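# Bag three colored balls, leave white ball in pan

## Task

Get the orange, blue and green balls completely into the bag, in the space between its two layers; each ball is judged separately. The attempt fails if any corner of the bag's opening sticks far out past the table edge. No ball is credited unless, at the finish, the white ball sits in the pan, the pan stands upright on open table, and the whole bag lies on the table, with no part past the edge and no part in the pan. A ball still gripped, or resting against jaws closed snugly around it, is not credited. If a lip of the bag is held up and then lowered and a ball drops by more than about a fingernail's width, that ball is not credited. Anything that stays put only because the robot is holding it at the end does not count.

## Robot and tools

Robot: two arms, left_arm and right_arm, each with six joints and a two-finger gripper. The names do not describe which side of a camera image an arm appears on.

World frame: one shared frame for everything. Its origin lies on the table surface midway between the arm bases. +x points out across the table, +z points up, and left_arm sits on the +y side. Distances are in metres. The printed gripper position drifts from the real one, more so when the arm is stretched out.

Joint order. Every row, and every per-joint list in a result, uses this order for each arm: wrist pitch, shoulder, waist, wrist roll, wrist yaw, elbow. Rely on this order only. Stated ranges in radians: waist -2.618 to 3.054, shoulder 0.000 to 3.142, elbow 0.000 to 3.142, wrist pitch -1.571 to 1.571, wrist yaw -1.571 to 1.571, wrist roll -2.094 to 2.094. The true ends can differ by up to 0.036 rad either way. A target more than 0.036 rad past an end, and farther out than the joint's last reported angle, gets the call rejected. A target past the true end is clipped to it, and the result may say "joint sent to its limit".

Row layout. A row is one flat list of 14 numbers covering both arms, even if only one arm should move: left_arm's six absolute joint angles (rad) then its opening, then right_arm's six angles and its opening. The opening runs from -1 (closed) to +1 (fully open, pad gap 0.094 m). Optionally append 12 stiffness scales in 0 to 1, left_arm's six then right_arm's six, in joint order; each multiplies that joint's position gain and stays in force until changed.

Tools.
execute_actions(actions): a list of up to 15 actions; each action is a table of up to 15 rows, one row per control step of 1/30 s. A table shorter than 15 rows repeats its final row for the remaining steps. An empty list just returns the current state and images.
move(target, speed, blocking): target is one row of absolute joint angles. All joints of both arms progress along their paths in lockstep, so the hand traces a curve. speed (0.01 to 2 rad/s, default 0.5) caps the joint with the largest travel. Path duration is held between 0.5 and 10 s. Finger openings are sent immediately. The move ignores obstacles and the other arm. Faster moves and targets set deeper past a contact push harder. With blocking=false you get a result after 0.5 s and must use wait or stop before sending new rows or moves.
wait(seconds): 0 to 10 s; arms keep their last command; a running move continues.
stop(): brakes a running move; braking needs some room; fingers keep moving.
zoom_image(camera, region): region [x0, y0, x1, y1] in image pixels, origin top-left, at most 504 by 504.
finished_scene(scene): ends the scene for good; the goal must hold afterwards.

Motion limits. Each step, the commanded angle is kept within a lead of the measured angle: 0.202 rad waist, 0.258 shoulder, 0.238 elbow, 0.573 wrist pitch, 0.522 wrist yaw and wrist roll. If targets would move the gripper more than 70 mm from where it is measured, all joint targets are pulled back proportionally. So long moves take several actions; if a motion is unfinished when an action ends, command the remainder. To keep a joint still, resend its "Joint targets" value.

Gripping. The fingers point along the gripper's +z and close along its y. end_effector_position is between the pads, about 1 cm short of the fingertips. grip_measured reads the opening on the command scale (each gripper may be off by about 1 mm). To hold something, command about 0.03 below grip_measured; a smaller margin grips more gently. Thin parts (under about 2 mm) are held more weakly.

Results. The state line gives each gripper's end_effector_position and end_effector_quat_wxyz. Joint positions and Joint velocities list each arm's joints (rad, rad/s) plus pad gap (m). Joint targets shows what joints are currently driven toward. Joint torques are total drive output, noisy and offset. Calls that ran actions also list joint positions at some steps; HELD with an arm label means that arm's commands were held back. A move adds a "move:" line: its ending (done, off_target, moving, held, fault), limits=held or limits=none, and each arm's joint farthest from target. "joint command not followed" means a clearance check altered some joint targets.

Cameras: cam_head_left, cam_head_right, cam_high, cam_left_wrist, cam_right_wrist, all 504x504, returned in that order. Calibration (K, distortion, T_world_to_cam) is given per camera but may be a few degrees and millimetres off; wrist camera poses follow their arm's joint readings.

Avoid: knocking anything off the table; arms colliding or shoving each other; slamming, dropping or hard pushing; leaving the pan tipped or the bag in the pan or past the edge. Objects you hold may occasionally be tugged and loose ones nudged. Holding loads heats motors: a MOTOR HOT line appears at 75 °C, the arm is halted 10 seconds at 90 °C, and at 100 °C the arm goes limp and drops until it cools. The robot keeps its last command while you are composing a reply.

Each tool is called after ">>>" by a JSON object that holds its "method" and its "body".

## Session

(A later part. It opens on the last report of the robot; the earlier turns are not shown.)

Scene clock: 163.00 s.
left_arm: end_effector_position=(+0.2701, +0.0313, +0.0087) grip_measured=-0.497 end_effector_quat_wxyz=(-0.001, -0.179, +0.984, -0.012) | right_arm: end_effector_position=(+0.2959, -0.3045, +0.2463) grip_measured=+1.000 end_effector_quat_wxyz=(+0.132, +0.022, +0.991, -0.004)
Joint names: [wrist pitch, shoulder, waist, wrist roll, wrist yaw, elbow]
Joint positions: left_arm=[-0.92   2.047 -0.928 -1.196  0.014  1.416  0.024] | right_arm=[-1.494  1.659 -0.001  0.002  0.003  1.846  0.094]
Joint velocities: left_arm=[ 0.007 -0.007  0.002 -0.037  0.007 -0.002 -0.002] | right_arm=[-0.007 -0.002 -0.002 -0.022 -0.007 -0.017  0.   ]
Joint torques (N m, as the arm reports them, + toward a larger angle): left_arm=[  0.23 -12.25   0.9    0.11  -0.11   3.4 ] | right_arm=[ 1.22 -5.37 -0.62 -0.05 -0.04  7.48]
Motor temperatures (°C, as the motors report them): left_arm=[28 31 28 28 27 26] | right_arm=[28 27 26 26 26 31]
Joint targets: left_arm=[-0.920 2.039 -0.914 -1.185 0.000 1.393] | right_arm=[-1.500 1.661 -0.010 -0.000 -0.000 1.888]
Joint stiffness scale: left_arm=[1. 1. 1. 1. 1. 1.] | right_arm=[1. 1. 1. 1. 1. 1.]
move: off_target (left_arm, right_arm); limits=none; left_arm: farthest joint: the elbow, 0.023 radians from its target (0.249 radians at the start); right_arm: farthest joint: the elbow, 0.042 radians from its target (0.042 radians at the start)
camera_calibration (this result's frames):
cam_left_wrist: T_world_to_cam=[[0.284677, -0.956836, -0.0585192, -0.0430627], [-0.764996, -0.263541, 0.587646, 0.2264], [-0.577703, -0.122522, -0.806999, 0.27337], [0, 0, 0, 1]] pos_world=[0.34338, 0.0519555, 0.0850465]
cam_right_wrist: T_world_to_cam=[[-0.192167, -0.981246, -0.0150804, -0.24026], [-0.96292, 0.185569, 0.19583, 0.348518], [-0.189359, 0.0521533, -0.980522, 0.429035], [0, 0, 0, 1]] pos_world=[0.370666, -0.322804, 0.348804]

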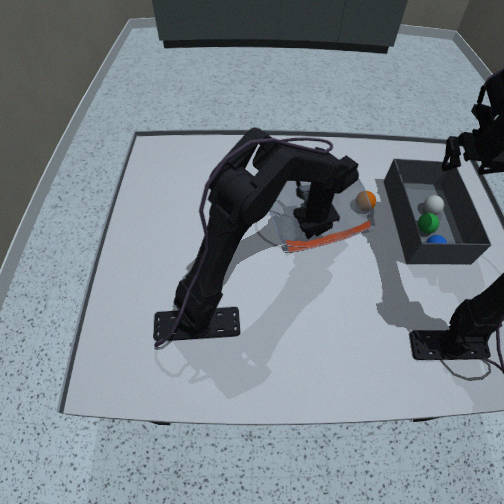

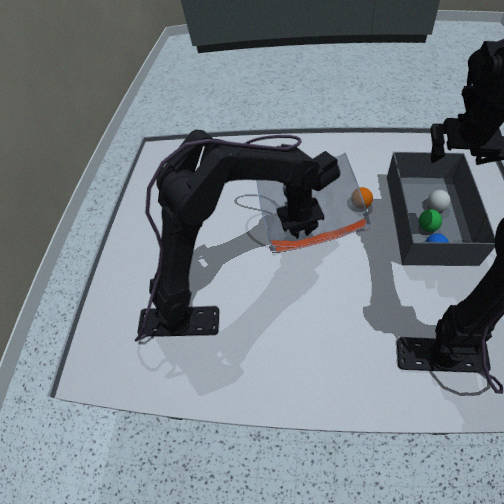

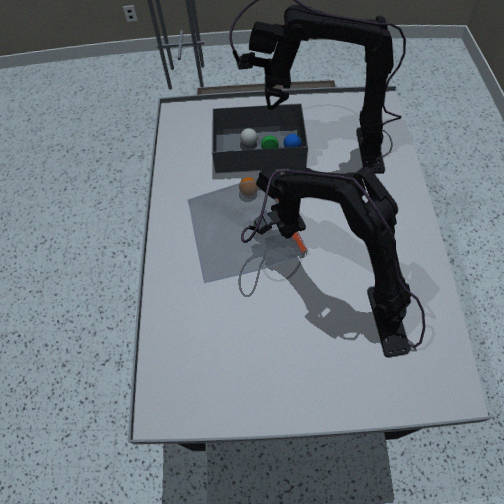

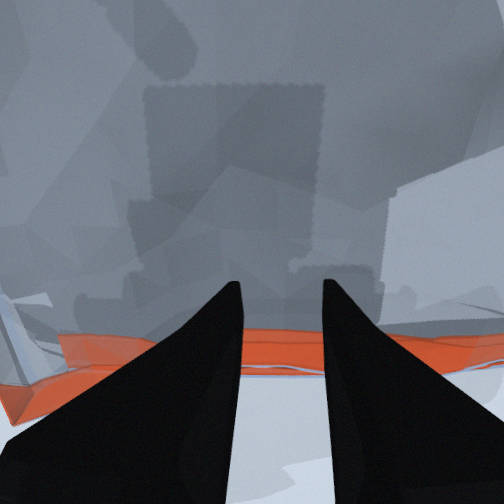

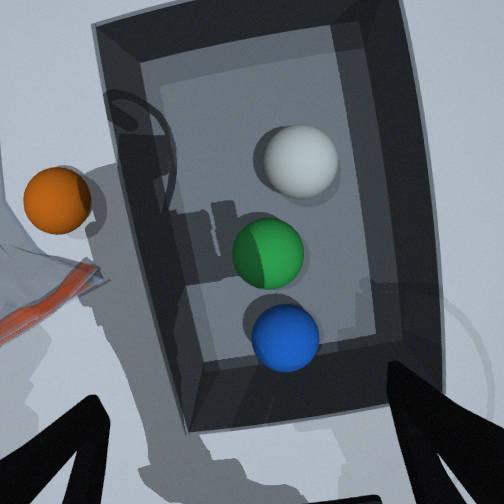

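>>> {"method": "move", "body": {"target": [-0.87,1.917,-0.814,-1.085,0,1.216,-0.5, -1.5,1.661,-0.01,0,0,1.888,1], "speed": 0.13}}

>>> {"method": "zoom_image", "body": {"camera": "cam_head_right", "region": [230, 170, 390, 280]}}

Scene clock: 170.20 s.
left_arm: end_effector_position=(+0.2693, +0.0823, +0.0083) grip_measured=-0.497 end_effector_quat_wxyz=(-0.003, -0.179, +0.984, -0.010) | right_arm: end_effector_position=(+0.2959, -0.3045, +0.2463) grip_measured=+1.000 end_effector_quat_wxyz=(+0.132, +0.022, +0.991, -0.004)
Joint names: [wrist pitch, shoulder, waist, wrist roll, wrist yaw, elbow]
Joint positions: left_arm=[-0.87   1.927 -0.828 -1.096  0.018  1.238  0.024] | right_arm=[-1.494  1.659 -0.001  0.002  0.003  1.846  0.094]
Joint velocities: left_arm=[-0.007 -0.002 -0.012  0.051  0.022 -0.027  0.   ] | right_arm=[ 0.037  0.017 -0.002  0.022  0.022 -0.007  0.   ]
Joint torques (N m, as the arm reports them, + toward a larger angle): left_arm=[  0.22 -11.12   0.88   0.1   -0.11   3.37] | right_arm=[ 1.22 -5.37 -0.62 -0.05 -0.04  7.49]
Motor temperatures (°C, as the motors report them): left_arm=[28 31 28 28 27 26] | right_arm=[28 27 26 26 26 31]
Joint targets: left_arm=[-0.870 1.917 -0.814 -1.085 -0.000 1.216] | right_arm=[-1.500 1.661 -0.010 0.000 0.000 1.888]
Joint stiffness scale: left_arm=[1. 1. 1. 1. 1. 1.] | right_arm=[1. 1. 1. 1. 1. 1.]
move: off_target (left_arm, right_arm); limits=none; left_arm: farthest joint: the elbow, 0.022 radians from its target (0.200 radians at the start); right_arm: farthest joint: the elbow, 0.042 radians from its target (0.042 radians at the start)
camera_calibration (this result's frames):
cam_left_wrist: T_world_to_cam=[[0.284673, -0.956557, -0.0629234, 0.00601758], [-0.761595, -0.265539, 0.591154, 0.238698], [-0.582181, -0.120364, -0.804101, 0.279811], [0, 0, 0, 1]] pos_world=[0.342979, 0.102819, 0.0842677]
cam_right_wrist: T_world_to_cam=[[-0.192167, -0.981246, -0.0150804, -0.24026], [-0.96292, 0.185569, 0.19583, 0.348518], [-0.189359, 0.0521533, -0.980522, 0.429035], [0, 0, 0, 1]] pos_world=[0.370666, -0.322804, 0.348804]

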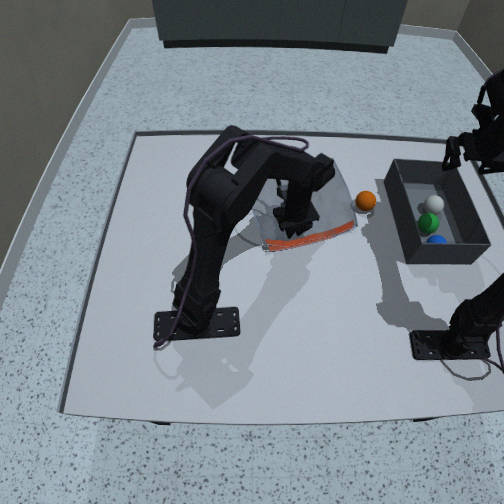

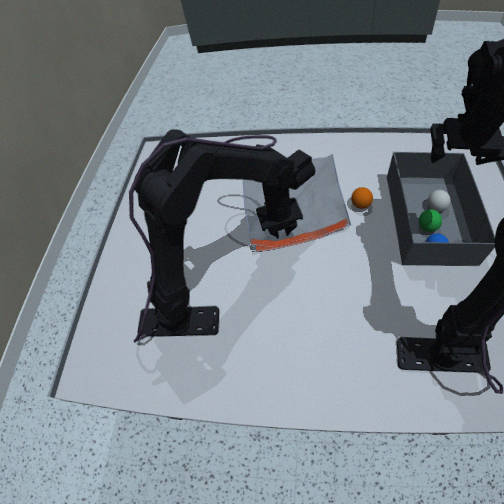

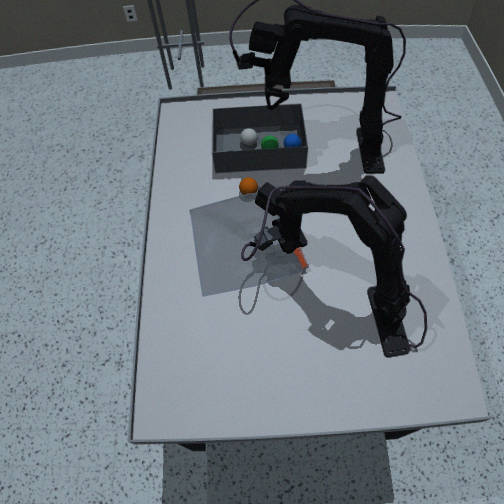

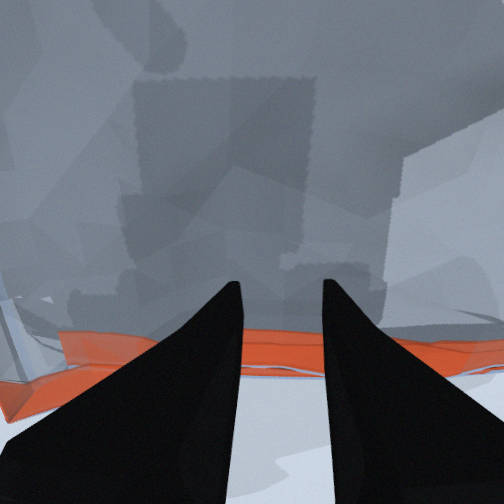

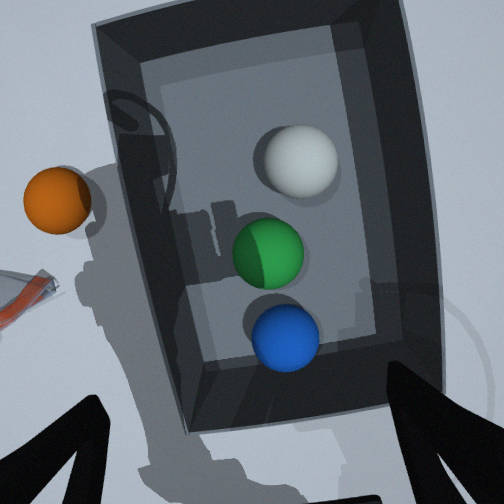

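Region (230, 170, 390, 280) of cam_head_right's 504x504 image, scaled by 3.150, with more detail than that image has; it fills the top 346 rows of this view, and the rest is white.

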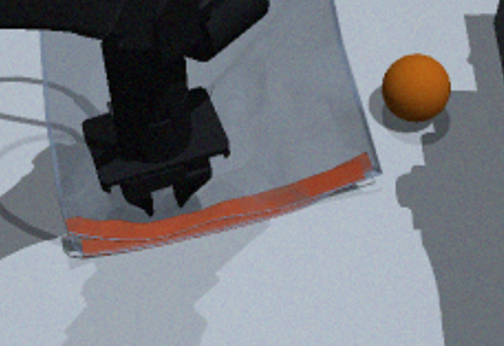

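>>> {"method": "move", "body": {"target": [-0.98,1.9,-0.82,-1.1,0,1.33,0.5, -1.5,1.661,-0.01,0,0,1.888,1], "speed": 0.2}}

>>> {"method": "move", "body": {"target": [-1.085,2.088,-0.936,-1.2,0,1.59,0.5, -1.5,1.661,-0.01,0,0,1.888,1], "speed": 0.3}}

Scene clock: 184.47 s.
left_arm: end_effector_position=(+0.2717, +0.0819, +0.0262) grip_measured=+0.497 end_effector_quat_wxyz=(-0.005, -0.179, +0.984, -0.002) | right_arm: end_effector_position=(+0.2959, -0.3045, +0.2463) grip_measured=+1.000 end_effector_quat_wxyz=(+0.132, +0.022, +0.991, -0.004)
Joint names: [wrist pitch, shoulder, waist, wrist roll, wrist yaw, elbow]
Joint positions: left_arm=[-0.961  1.92  -0.828 -1.095  0.01   1.306  0.07 ] | right_arm=[-1.494  1.659 -0.001  0.002  0.003  1.846  0.094]
Joint velocities: left_arm=[-0.022 -0.002  0.002  0.037 -0.007  0.012  0.001] | right_arm=[ 0.037 -0.007 -0.007  0.037 -0.051  0.012  0.   ]
Joint torques (N m, as the arm reports them, + toward a larger angle): left_arm=[  0.01 -12.06   0.54  -0.09  -0.07   6.99] | right_arm=[ 1.22 -5.37 -0.6  -0.05 -0.04  7.49]
Motor temperatures (°C, as the motors report them): left_arm=[28 30 28 28 27 26] | right_arm=[28 27 26 26 26 32]
Joint targets: left_arm=[-0.980 1.900 -0.820 -1.100 -0.000 1.330] | right_arm=[-1.500 1.661 -0.010 -0.000 -0.000 1.888]
Joint stiffness scale: left_arm=[1. 1. 1. 1. 1. 1.] | right_arm=[1. 1. 1. 1. 1. 1.]
move: off_target (left_arm, right_arm); limits=none; left_arm: farthest joint: the elbow, 0.024 radians from its target (0.092 radians at the start); right_arm: farthest joint: the elbow, 0.042 radians from its target (0.042 radians at the start)
camera_calibration (this result's frames):
cam_left_wrist: T_world_to_cam=[[0.283876, -0.955545, -0.0796796, 0.00662071], [-0.757873, -0.274503, 0.591842, 0.229498], [-0.587404, -0.107623, -0.802106, 0.295933], [0, 0, 0, 1]] pos_world=[0.345883, 0.101173, 0.10207]
cam_right_wrist: T_world_to_cam=[[-0.192167, -0.981246, -0.0150804, -0.24026], [-0.96292, 0.185569, 0.19583, 0.348518], [-0.189359, 0.0521533, -0.980522, 0.429035], [0, 0, 0, 1]] pos_world=[0.370666, -0.322804, 0.348804]

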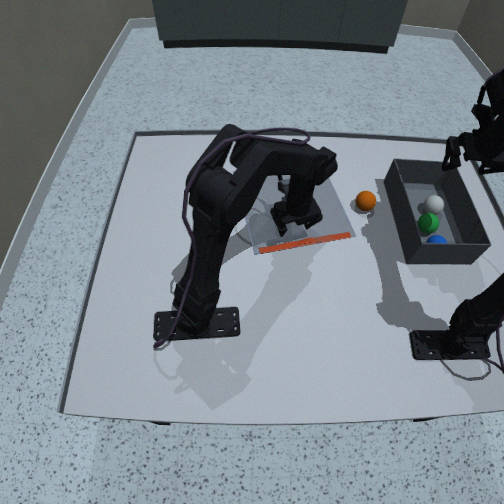

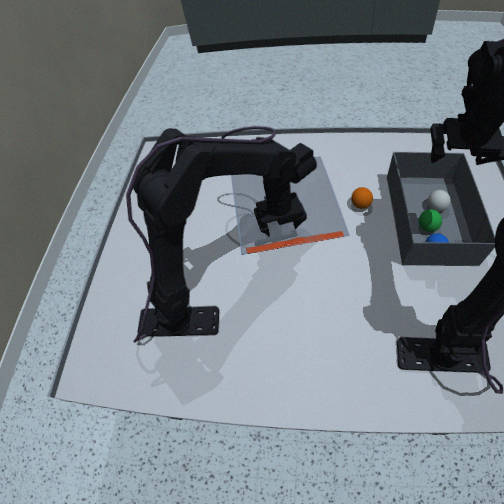

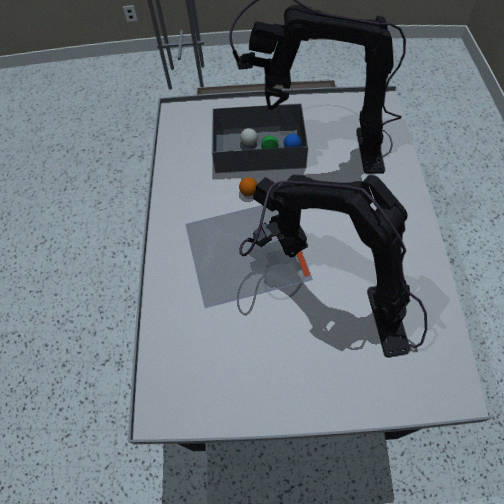

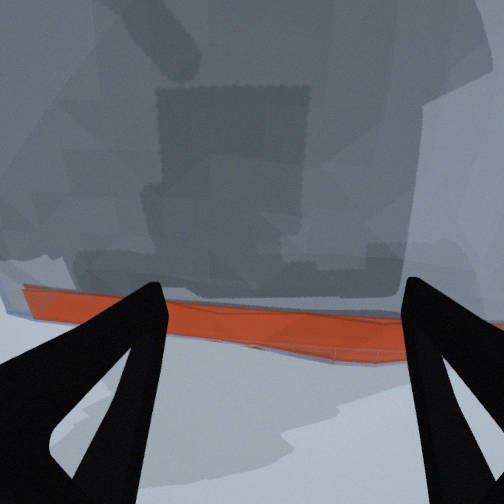

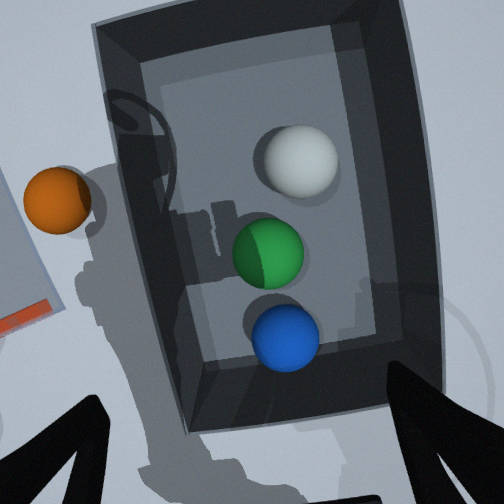

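Scene clock: 186.07 s.
left_arm: end_effector_position=(+0.2772, +0.0249, +0.0307) grip_measured=+0.497 end_effector_quat_wxyz=(-0.008, -0.177, +0.984, +0.003) | right_arm: end_effector_position=(+0.2959, -0.3045, +0.2463) grip_measured=+1.000 end_effector_quat_wxyz=(+0.132, +0.022, +0.991, -0.004)
Joint names: [wrist pitch, shoulder, waist, wrist roll, wrist yaw, elbow]
Joint positions: left_arm=[-1.066  2.084 -0.927 -1.19   0.01   1.565  0.07 ] | right_arm=[-1.494  1.659 -0.001  0.002  0.003  1.846  0.094]
Joint velocities: left_arm=[-0.022 -0.017 -0.007  0.037  0.022 -0.012 -0.001] | right_arm=[-0.022 -0.012  0.012 -0.007 -0.037  0.012  0.   ]
Joint torques (N m, as the arm reports them, + toward a larger angle): left_arm=[ -0.03 -11.59  -0.64  -0.14  -0.07   7.24] | right_arm=[ 1.22 -5.36 -0.62 -0.05 -0.04  7.49]
Motor temperatures (°C, as the motors report them): left_arm=[28 30 28 28 27 26] | right_arm=[28 27 26 26 26 32]
Joint targets: left_arm=[-1.085 2.088 -0.936 -1.200 0.000 1.590] | right_arm=[-1.500 1.661 -0.010 -0.000 0.000 1.888]
Joint stiffness scale: left_arm=[1. 1. 1. 1. 1. 1.] | right_arm=[1. 1. 1. 1. 1. 1.]
move: off_target (left_arm, right_arm); limits=none; left_arm: farthest joint: the elbow, 0.025 radians from its target (0.284 radians at the start); right_arm: farthest joint: the elbow, 0.042 radians from its target (0.042 radians at the start)
camera_calibration (this result's frames):
cam_left_wrist: T_world_to_cam=[[0.278845, -0.956084, -0.0902717, -0.0473575], [-0.754606, -0.276279, 0.59518, 0.214458], [-0.593982, -0.0978434, -0.798506, 0.298045], [0, 0, 0, 1]] pos_world=[0.35207, 0.0431342, 0.106075]
cam_right_wrist: T_world_to_cam=[[-0.192167, -0.981246, -0.0150804, -0.24026], [-0.96292, 0.185569, 0.19583, 0.348518], [-0.189359, 0.0521533, -0.980522, 0.429035], [0, 0, 0, 1]] pos_world=[0.370666, -0.322804, 0.348804]

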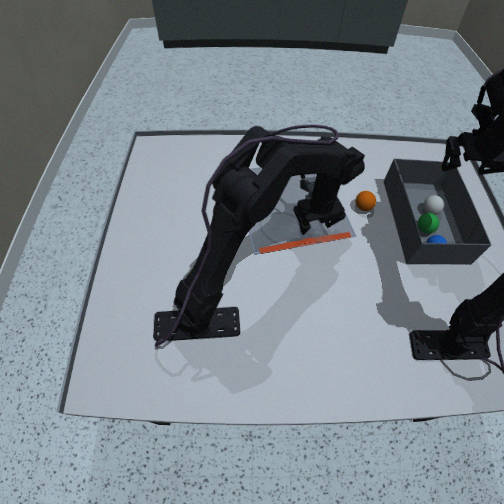

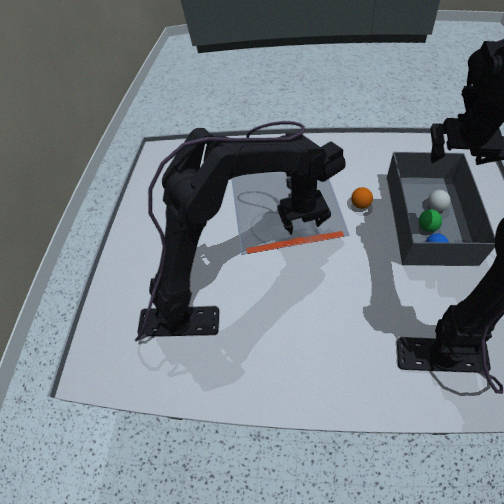

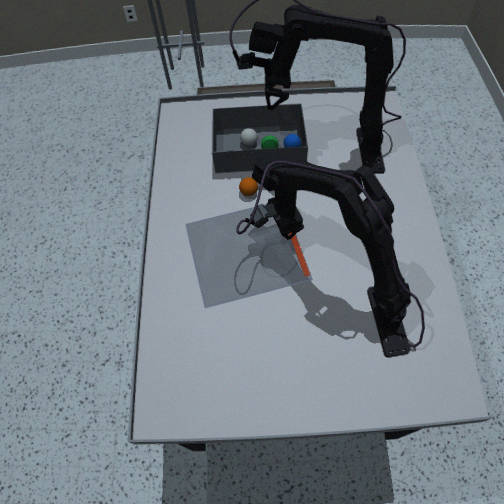

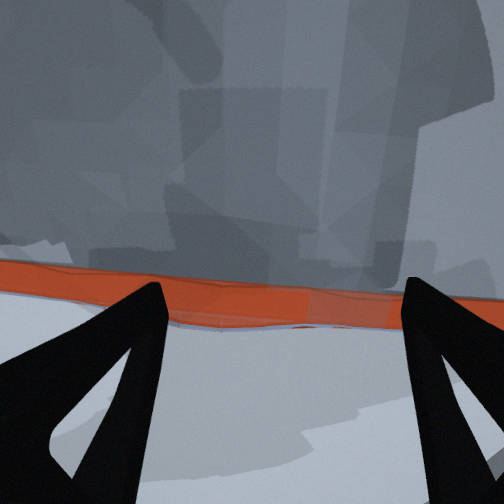

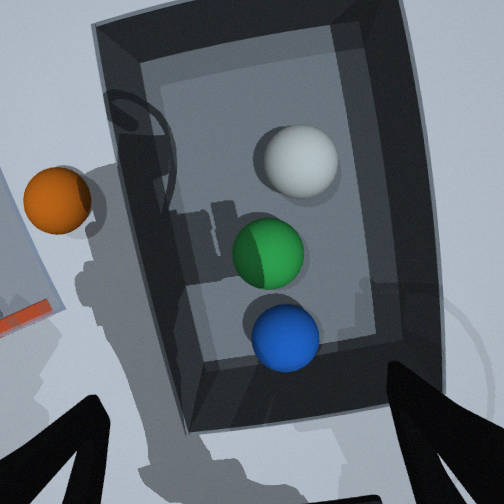

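>>> {"method": "move", "body": {"target": [-1.005,1.955,-0.938,-1.056,0,1.39,1, -1.5,1.661,-0.01,0,0,1.888,1], "speed": 0.25}}

>>> {"method": "move", "body": {"target": [-0.925,2.03,-0.938,-1.056,0,1.34,1, -1.5,1.661,-0.01,0,0,1.888,1], "speed": 0.08}}

Scene clock: 194.63 s.
left_arm: end_effector_position=(+0.2557, +0.0486, +0.0300) grip_measured=+1.000 end_effector_quat_wxyz=(-0.011, -0.115, +0.993, +0.007) | right_arm: end_effector_position=(+0.2959, -0.3045, +0.2463) grip_measured=+1.000 end_effector_quat_wxyz=(+0.132, +0.022, +0.991, -0.004)
Joint names: [wrist pitch, shoulder, waist, wrist roll, wrist yaw, elbow]
Joint positions: left_arm=[-1.02   1.976 -0.927 -1.066  0.01   1.402  0.094] | right_arm=[-1.494  1.659 -0.001  0.002  0.003  1.846  0.094]
Joint velocities: left_arm=[-0.051 -0.002 -0.002  0.037  0.022 -0.017  0.   ] | right_arm=[-0.051 -0.012 -0.002  0.037 -0.007 -0.007  0.   ]
Joint torques (N m, as the arm reports them, + toward a larger angle): left_arm=[  0.3  -12.81  -0.68   0.1   -0.07   4.31] | right_arm=[ 1.22 -5.36 -0.61 -0.05 -0.04  7.5 ]
Motor temperatures (°C, as the motors report them): left_arm=[28 30 28 28 27 26] | right_arm=[28 27 26 26 26 32]
Joint targets: left_arm=[-1.005 1.955 -0.938 -1.056 0.000 1.390] | right_arm=[-1.500 1.661 -0.010 -0.000 0.000 1.888]
Joint stiffness scale: left_arm=[1. 1. 1. 1. 1. 1.] | right_arm=[1. 1. 1. 1. 1. 1.]
move: off_target (left_arm, right_arm); limits=none; left_arm: farthest joint: the shoulder, 0.021 radians from its target (0.129 radians at the start); right_arm: farthest joint: the elbow, 0.042 radians from its target (0.042 radians at the start)
camera_calibration (this result's frames):
cam_left_wrist: T_world_to_cam=[[0.157497, -0.982849, -0.095931, 0.0137721], [-0.779012, -0.183357, 0.5996, 0.20675], [-0.606906, -0.0197041, -0.794529, 0.286488], [0, 0, 0, 1]] pos_world=[0.332763, 0.05709, 0.104977]
cam_right_wrist: T_world_to_cam=[[-0.192167, -0.981246, -0.0150804, -0.24026], [-0.96292, 0.185569, 0.19583, 0.348518], [-0.189359, 0.0521533, -0.980522, 0.429035], [0, 0, 0, 1]] pos_world=[0.370666, -0.322804, 0.348804]

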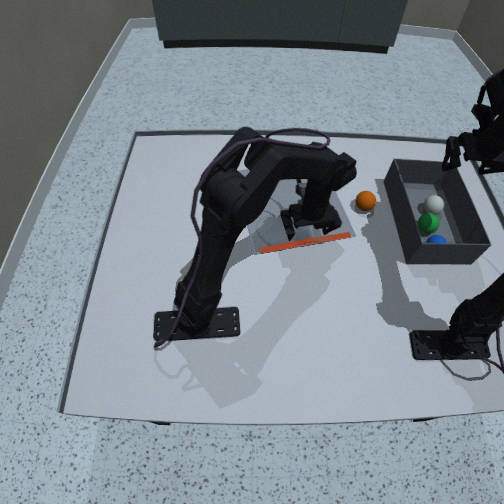

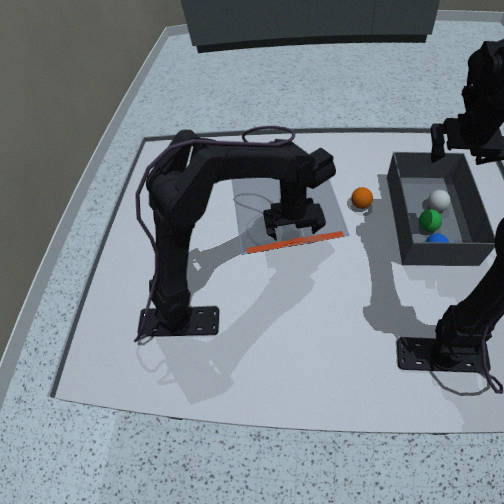

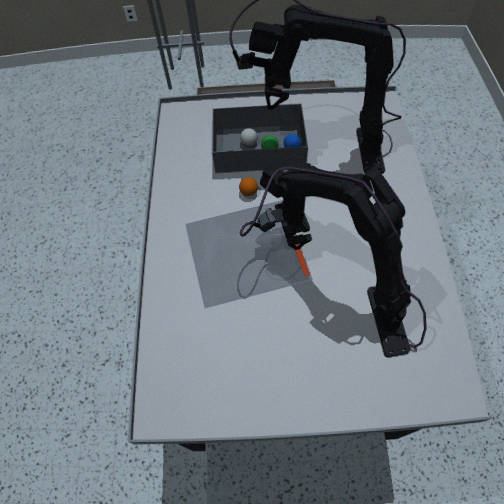

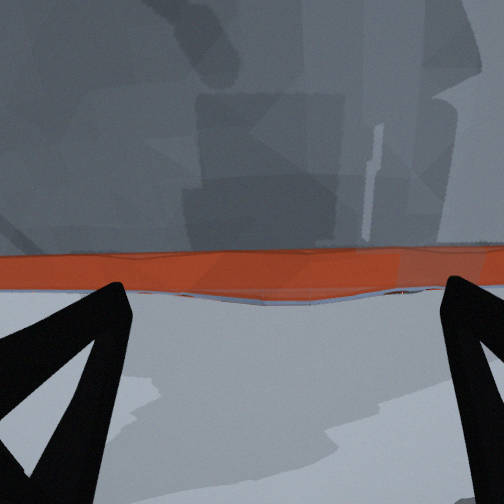

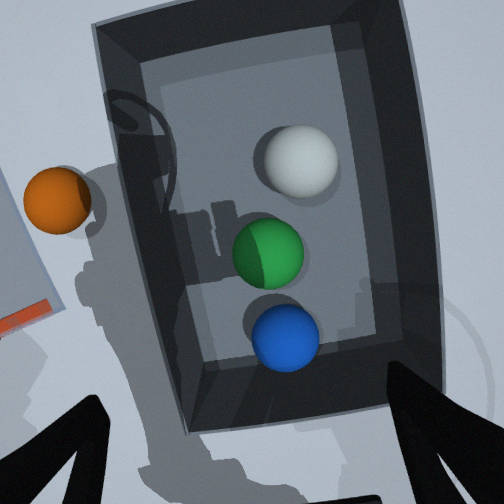

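Scene clock: 196.27 s.
left_arm: end_effector_position=(+0.2569, +0.0475, +0.0088) grip_measured=+1.000 end_effector_quat_wxyz=(-0.011, -0.114, +0.993, +0.007) | right_arm: end_effector_position=(+0.2959, -0.3045, +0.2463) grip_measured=+1.000 end_effector_quat_wxyz=(+0.132, +0.022, +0.991, -0.004)
Joint names: [wrist pitch, shoulder, waist, wrist roll, wrist yaw, elbow]
Joint positions: left_arm=[-0.948  2.013 -0.927 -1.064  0.01   1.364  0.094] | right_arm=[-1.494  1.659 -0.001  0.002  0.003  1.846  0.094]
Joint velocities: left_arm=[-0.11  -0.017  0.002 -0.022  0.022 -0.007  0.   ] | right_arm=[ 0.022 -0.002  0.017  0.022 -0.051 -0.027  0.   ]
Joint torques (N m, as the arm reports them, + toward a larger angle): left_arm=[ 0.38 -9.47 -0.68  0.07 -0.07  3.25] | right_arm=[ 1.22 -5.36 -0.61 -0.05 -0.04  7.48]
Motor temperatures (°C, as the motors report them): left_arm=[28 30 28 28 27 26] | right_arm=[28 27 26 26 26 32]
Joint targets: left_arm=[-0.925 2.030 -0.938 -1.056 -0.000 1.340] | right_arm=[-1.500 1.661 -0.010 0.000 -0.000 1.888]
Joint stiffness scale: left_arm=[1. 1. 1. 1. 1. 1.] | right_arm=[1. 1. 1. 1. 1. 1.]
move: off_target (left_arm, right_arm); limits=none; left_arm: farthest joint: the elbow, 0.024 radians from its target (0.062 radians at the start); right_arm: farthest joint: the elbow, 0.042 radians from its target (0.042 radians at the start)
camera_calibration (this result's frames):
cam_left_wrist: T_world_to_cam=[[0.155165, -0.983079, -0.0973607, 0.011057], [-0.778971, -0.182367, 0.599955, 0.220085], [-0.607559, -0.0172507, -0.794088, 0.270333], [0, 0, 0, 1]] pos_world=[0.333968, 0.0556696, 0.0837035]
cam_right_wrist: T_world_to_cam=[[-0.192167, -0.981246, -0.0150804, -0.24026], [-0.96292, 0.185569, 0.19583, 0.348518], [-0.189359, 0.0521533, -0.980522, 0.429035], [0, 0, 0, 1]] pos_world=[0.370666, -0.322804, 0.348804]

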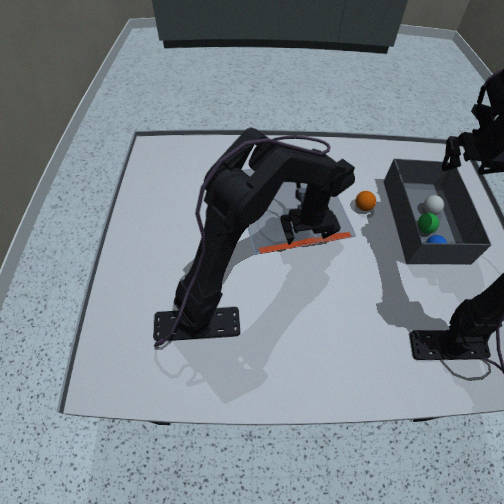

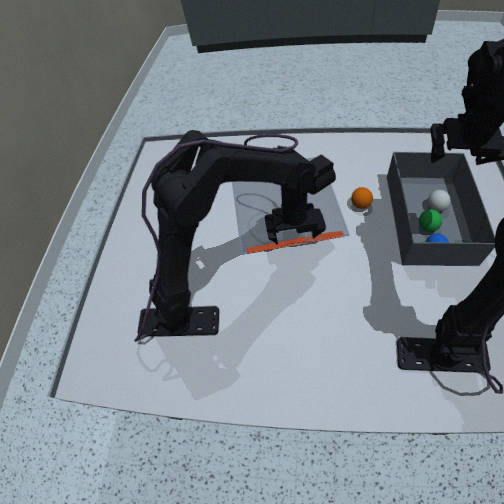

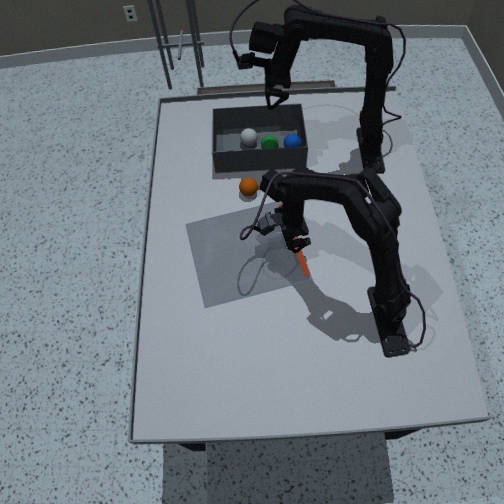

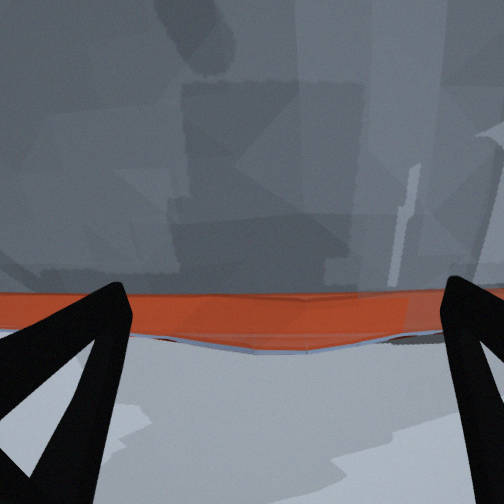

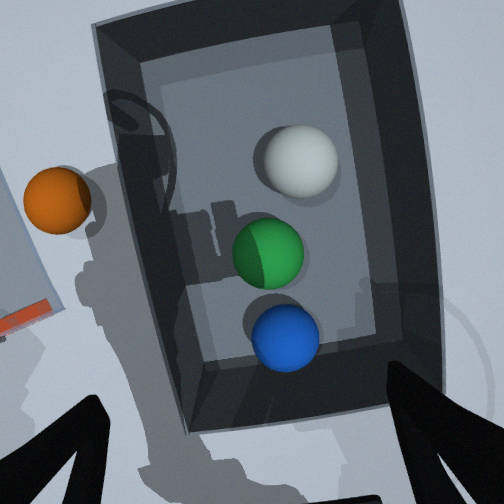

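>>> {"method": "execute_actions", "body": {"actions": [[[-0.95,2.045,-0.938,-1.056,0,1.34,1, -1.5,1.661,-0.01,0,0,1.888,1]],[[-0.95,2.045,-0.938,-1.056,0,1.34,0.9, -1.5,1.661,-0.01,0,0,1.888,1]],[[-0.95,2.045,-0.938,-1.056,0,1.34,0.8, -1.5,1.661,-0.01,0,0,1.888,1]],[[-0.95,2.045,-0.938,-1.056,0,1.34,0.7, -1.5,1.661,-0.01,0,0,1.888,1]]]}}

Scene clock: 201.97 s.
left_arm: end_effector_position=(+0.2578, +0.0445, +0.0080) grip_measured=+0.703 end_effector_quat_wxyz=(-0.011, -0.114, +0.993, +0.001) | right_arm: end_effector_position=(+0.2959, -0.3045, +0.2463) grip_measured=+1.000 end_effector_quat_wxyz=(+0.132, +0.022, +0.991, -0.004)
Joint names: [wrist pitch, shoulder, waist, wrist roll, wrist yaw, elbow]
Joint positions: left_arm=[-0.935  2.015 -0.927 -1.064  0.017  1.364  0.08 ] | right_arm=[-1.494  1.659 -0.001  0.002  0.003  1.846  0.094]
Joint velocities: left_arm=[ 0.007  0.007 -0.007 -0.022  0.007  0.012 -0.   ] | right_arm=[-0.022 -0.022 -0.007  0.051 -0.051  0.017  0.   ]
Joint torques (N m, as the arm reports them, + toward a larger angle): left_arm=[ 0.03 -8.29 -0.72  0.07 -0.12  3.23] | right_arm=[ 1.22 -5.38 -0.61 -0.05 -0.04  7.48]
Motor temperatures (°C, as the motors report them): left_arm=[28 30 28 28 27 26] | right_arm=[28 27 26 26 26 32]
Joint targets: left_arm=[-0.950 2.045 -0.938 -1.056 -0.000 1.340] | right_arm=[-1.500 1.661 -0.010 0.000 0.000 1.888]
Joint stiffness scale: left_arm=[1. 1. 1. 1. 1. 1.] | right_arm=[1. 1. 1. 1. 1. 1.]
Step readings (joint positions; steps 1 to 15: 1st action; 16 to 30: 2nd action; 31 to 45: 3rd action; 46 to 60: 4th action):
0: left_arm=[-0.948 2.013 -0.927 -1.064 0.010 1.364] | right_arm=[-1.494 1.659 -0.001 0.002 0.003 1.846]
1: left_arm=[-0.948 2.013 -0.927 -1.064 0.010 1.364] | right_arm=[-1.494 1.659 -0.001 0.002 0.003 1.846]
2: left_arm=[-0.948 2.013 -0.927 -1.064 0.010 1.364] | right_arm=[-1.494 1.659 -0.001 0.002 0.003 1.846]
4: left_arm=[-0.948 2.013 -0.927 -1.064 0.010 1.364] | right_arm=[-1.494 1.659 -0.001 0.002 0.003 1.846]
8: left_arm=[-0.948 2.013 -0.927 -1.064 0.010 1.364] | right_arm=[-1.494 1.659 -0.001 0.002 0.003 1.846]
15: left_arm=[-0.948 2.013 -0.927 -1.064 0.010 1.364] | right_arm=[-1.494 1.659 -0.001 0.002 0.003 1.846]
16: left_arm=[-0.946 2.013 -0.927 -1.064 0.011 1.364] | right_arm=[-1.494 1.659 -0.001 0.002 0.003 1.846]
17: left_arm=[-0.943 2.014 -0.927 -1.064 0.013 1.364] | right_arm=[-1.494 1.659 -0.001 0.002 0.003 1.846]
19: left_arm=[-0.942 2.014 -0.927 -1.064 0.014 1.364] | right_arm=[-1.494 1.659 -0.001 0.002 0.003 1.846]
23: left_arm=[-0.942 2.014 -0.927 -1.064 0.014 1.364] | right_arm=[-1.494 1.659 -0.001 0.002 0.003 1.846]
30: left_arm=[-0.942 2.014 -0.927 -1.064 0.014 1.364] | right_arm=[-1.494 1.659 -0.001 0.002 0.003 1.846]
31: left_arm=[-0.940 2.014 -0.927 -1.064 0.015 1.364] | right_arm=[-1.494 1.659 -0.001 0.002 0.003 1.846]
32: left_arm=[-0.938 2.015 -0.927 -1.064 0.016 1.364] | right_arm=[-1.494 1.659 -0.001 0.002 0.003 1.846]
34: left_arm=[-0.937 2.015 -0.927 -1.064 0.017 1.364] | right_arm=[-1.494 1.659 -0.001 0.002 0.003 1.846]
38: left_arm=[-0.937 2.015 -0.927 -1.064 0.017 1.364] | right_arm=[-1.494 1.659 -0.001 0.002 0.003 1.846]
45: left_arm=[-0.937 2.015 -0.927 -1.064 0.017 1.364] | right_arm=[-1.494 1.659 -0.001 0.002 0.003 1.846]
46: left_arm=[-0.936 2.015 -0.927 -1.064 0.017 1.364] | right_arm=[-1.494 1.659 -0.001 0.002 0.003 1.846]
47: left_arm=[-0.935 2.015 -0.927 -1.064 0.017 1.364] | right_arm=[-1.494 1.659 -0.001 0.002 0.003 1.846]
49: left_arm=[-0.935 2.015 -0.927 -1.064 0.017 1.364] | right_arm=[-1.494 1.659 -0.001 0.002 0.003 1.846]
53: left_arm=[-0.935 2.015 -0.927 -1.064 0.017 1.364] | right_arm=[-1.494 1.659 -0.001 0.002 0.003 1.846]
60: Joint positions above
camera_calibration (this result's frames):
cam_left_wrist: T_world_to_cam=[[0.155426, -0.984171, -0.0851446, 0.00784021], [-0.77972, -0.175144, 0.601133, 0.220616], [-0.606531, -0.0270427, -0.7946, 0.270358], [0, 0, 0, 1]] pos_world=[0.33478, 0.0536669, 0.0828741]
cam_right_wrist: T_world_to_cam=[[-0.192167, -0.981246, -0.0150804, -0.24026], [-0.96292, 0.185569, 0.19583, 0.348518], [-0.189359, 0.0521533, -0.980522, 0.429035], [0, 0, 0, 1]] pos_world=[0.370666, -0.322804, 0.348804]

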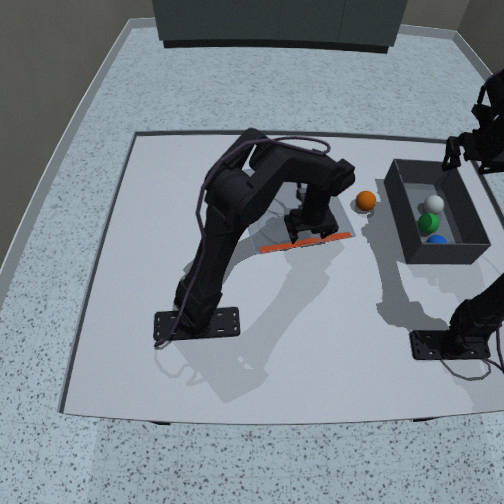

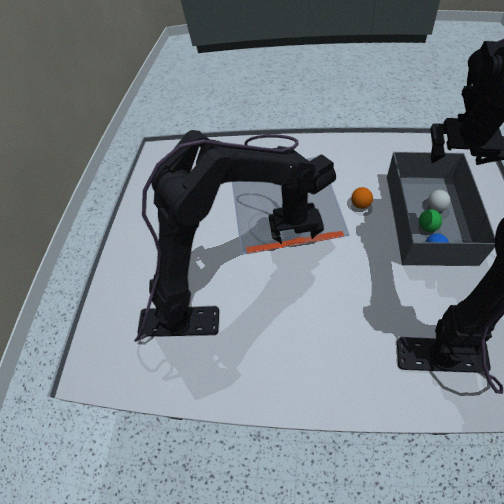

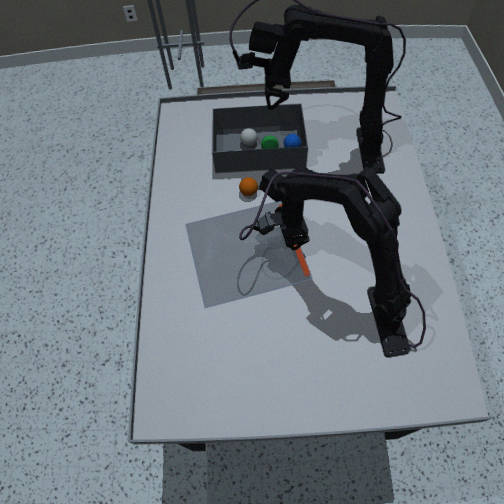

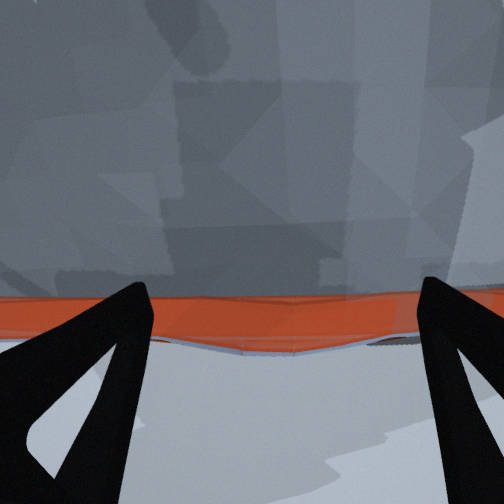

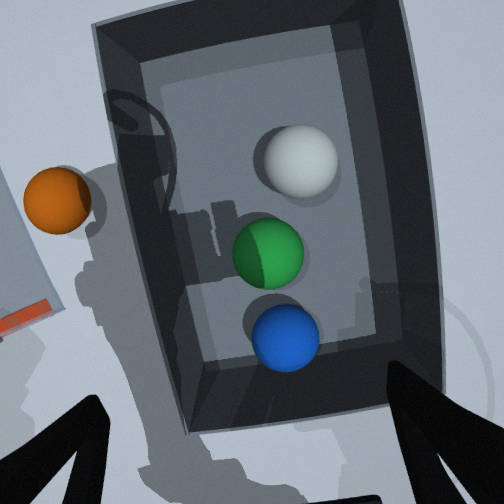

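>>> {"method": "execute_actions", "body": {"actions": [[[-0.935,2.06,-0.938,-1.056,0.017,1.34,0.7, -1.5,1.661,-0.01,0,0,1.888,1]],[[-0.935,2.06,-0.938,-1.056,0.017,1.34,0.6, -1.5,1.661,-0.01,0,0,1.888,1]],[[-0.935,2.06,-0.938,-1.056,0.017,1.34,0.5, -1.5,1.661,-0.01,0,0,1.888,1]],[[-0.935,2.06,-0.938,-1.056,0.017,1.34,0.4, -1.5,1.661,-0.01,0,0,1.888,1]],[[-0.935,2.06,-0.938,-1.056,0.017,1.34,0.3, -1.5,1.661,-0.01,0,0,1.888,1]]]}}

Scene clock: 208.70 s.
left_arm: end_effector_position=(+0.2576, +0.0442, +0.0075) grip_measured=+0.303 end_effector_quat_wxyz=(-0.012, -0.114, +0.993, +0.001) | right_arm: end_effector_position=(+0.2959, -0.3045, +0.2463) grip_measured=+1.000 end_effector_quat_wxyz=(+0.132, +0.022, +0.991, -0.004)
Joint names: [wrist pitch, shoulder, waist, wrist roll, wrist yaw, elbow]
Joint positions: left_arm=[-0.934  2.016 -0.927 -1.064  0.019  1.364  0.061] | right_arm=[-1.494  1.659 -0.001  0.002  0.003  1.846  0.094]
Joint velocities: left_arm=[-0.007 -0.027 -0.002  0.022 -0.007 -0.012 -0.001] | right_arm=[-0.066  0.002 -0.002 -0.022 -0.007  0.012  0.   ]
Joint torques (N m, as the arm reports them, + toward a larger angle): left_arm=[ 0.15 -7.08 -0.66  0.06  0.01  3.26] | right_arm=[ 1.22 -5.37 -0.6  -0.05 -0.04  7.48]
Motor temperatures (°C, as the motors report them): left_arm=[28 30 28 28 27 26] | right_arm=[28 27 26 26 26 32]
Joint targets: left_arm=[-0.935 2.060 -0.938 -1.056 0.017 1.340] | right_arm=[-1.500 1.661 -0.010 0.000 -0.000 1.888]
Joint stiffness scale: left_arm=[1. 1. 1. 1. 1. 1.] | right_arm=[1. 1. 1. 1. 1. 1.]
Step readings (joint positions; steps 1 to 15: 1st action; 16 to 30: 2nd action; 31 to 45: 3rd action; 46 to 60: 4th action; 61 to 75: 5th action):
0: left_arm=[-0.935 2.015 -0.927 -1.064 0.017 1.364] | right_arm=[-1.494 1.659 -0.001 0.002 0.003 1.846]
1: left_arm=[-0.935 2.016 -0.927 -1.064 0.018 1.364] | right_arm=[-1.494 1.659 -0.001 0.002 0.003 1.846]
2: left_arm=[-0.935 2.016 -0.927 -1.064 0.018 1.364] | right_arm=[-1.494 1.659 -0.001 0.002 0.003 1.846]
4: left_arm=[-0.935 2.016 -0.927 -1.064 0.018 1.364] | right_arm=[-1.494 1.659 -0.001 0.002 0.003 1.846]
8: left_arm=[-0.935 2.016 -0.927 -1.064 0.018 1.364] | right_arm=[-1.494 1.659 -0.001 0.002 0.003 1.846]
15: left_arm=[-0.935 2.016 -0.927 -1.064 0.018 1.364] | right_arm=[-1.494 1.659 -0.001 0.002 0.003 1.846]
16: left_arm=[-0.935 2.016 -0.927 -1.064 0.019 1.364] | right_arm=[-1.494 1.659 -0.001 0.002 0.003 1.846]
17: left_arm=[-0.934 2.016 -0.927 -1.064 0.019 1.364] | right_arm=[-1.494 1.659 -0.001 0.002 0.003 1.846]
19: left_arm=[-0.934 2.016 -0.927 -1.064 0.019 1.364] | right_arm=[-1.494 1.659 -0.001 0.002 0.003 1.846]
23: left_arm=[-0.934 2.016 -0.927 -1.064 0.019 1.364] | right_arm=[-1.494 1.659 -0.001 0.002 0.003 1.846]
30: left_arm=[-0.934 2.016 -0.927 -1.064 0.019 1.364] | right_arm=[-1.494 1.659 -0.001 0.002 0.003 1.846]
31: left_arm=[-0.934 2.016 -0.927 -1.064 0.019 1.364] | right_arm=[-1.494 1.659 -0.001 0.002 0.003 1.846]
32: left_arm=[-0.934 2.016 -0.927 -1.064 0.019 1.364] | right_arm=[-1.494 1.659 -0.001 0.002 0.003 1.846]
34: left_arm=[-0.934 2.016 -0.927 -1.064 0.019 1.364] | right_arm=[-1.494 1.659 -0.001 0.002 0.003 1.846]
38: left_arm=[-0.934 2.016 -0.927 -1.064 0.019 1.364] | right_arm=[-1.494 1.659 -0.001 0.002 0.003 1.846]
45: left_arm=[-0.934 2.016 -0.927 -1.064 0.019 1.364] | right_arm=[-1.494 1.659 -0.001 0.002 0.003 1.846]
46: left_arm=[-0.934 2.016 -0.927 -1.064 0.019 1.364] | right_arm=[-1.494 1.659 -0.001 0.002 0.003 1.846]
47: left_arm=[-0.934 2.016 -0.927 -1.064 0.019 1.364] | right_arm=[-1.494 1.659 -0.001 0.002 0.003 1.846]
49: left_arm=[-0.934 2.016 -0.927 -1.064 0.019 1.364] | right_arm=[-1.494 1.659 -0.001 0.002 0.003 1.846]
53: left_arm=[-0.934 2.016 -0.927 -1.064 0.019 1.364] | right_arm=[-1.494 1.659 -0.001 0.002 0.003 1.846]
60: left_arm=[-0.934 2.016 -0.927 -1.064 0.019 1.364] | right_arm=[-1.494 1.659 -0.001 0.002 0.003 1.846]
61: left_arm=[-0.934 2.016 -0.927 -1.064 0.019 1.364] | right_arm=[-1.494 1.659 -0.001 0.002 0.003 1.846]
62: left_arm=[-0.934 2.016 -0.927 -1.064 0.019 1.364] | right_arm=[-1.494 1.659 -0.001 0.002 0.003 1.846]
64: left_arm=[-0.934 2.016 -0.927 -1.064 0.019 1.364] | right_arm=[-1.494 1.659 -0.001 0.002 0.003 1.846]
68: left_arm=[-0.934 2.016 -0.927 -1.064 0.019 1.364] | right_arm=[-1.494 1.659 -0.001 0.002 0.003 1.846]
75: Joint positions above
camera_calibration (this result's frames):
cam_left_wrist: T_world_to_cam=[[0.155313, -0.984251, -0.0844218, 0.00754185], [-0.77871, -0.174566, 0.602609, 0.22044], [-0.607856, -0.0278529, -0.793559, 0.270201], [0, 0, 0, 1]] pos_world=[0.33473, 0.0534303, 0.0822178]
cam_right_wrist: T_world_to_cam=[[-0.192167, -0.981246, -0.0150804, -0.24026], [-0.96292, 0.185569, 0.19583, 0.348518], [-0.189359, 0.0521533, -0.980522, 0.429035], [0, 0, 0, 1]] pos_world=[0.370666, -0.322804, 0.348804]

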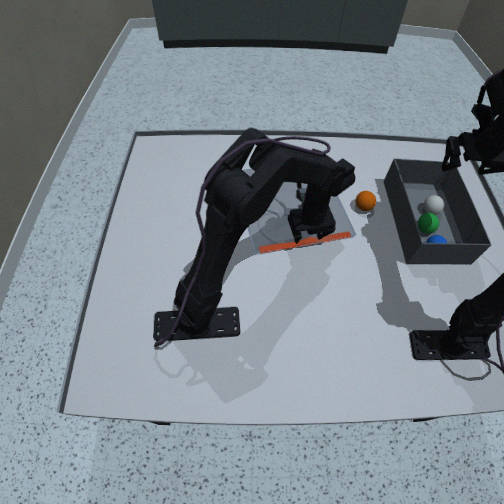

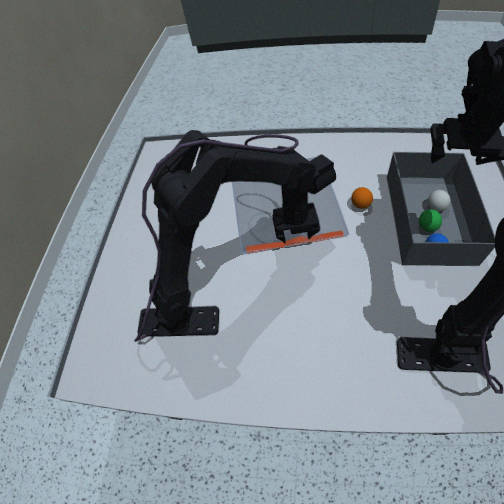

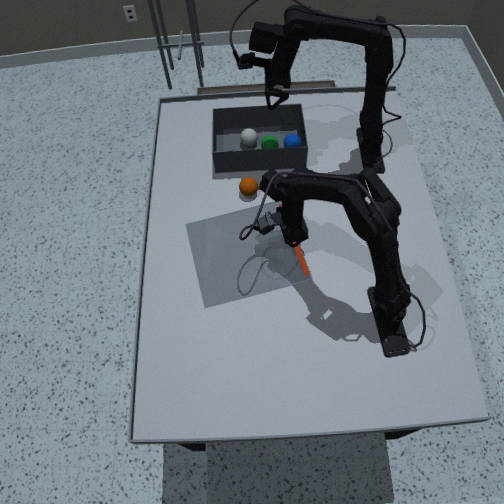

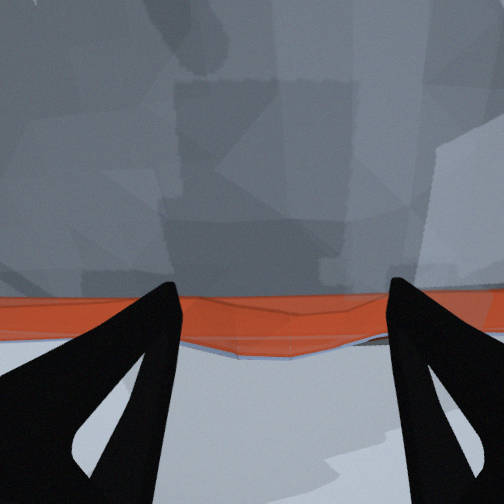

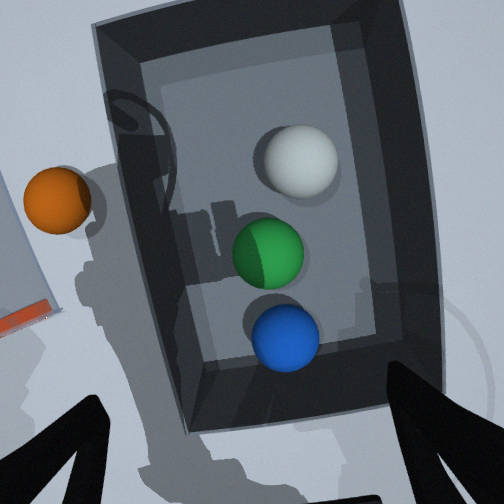

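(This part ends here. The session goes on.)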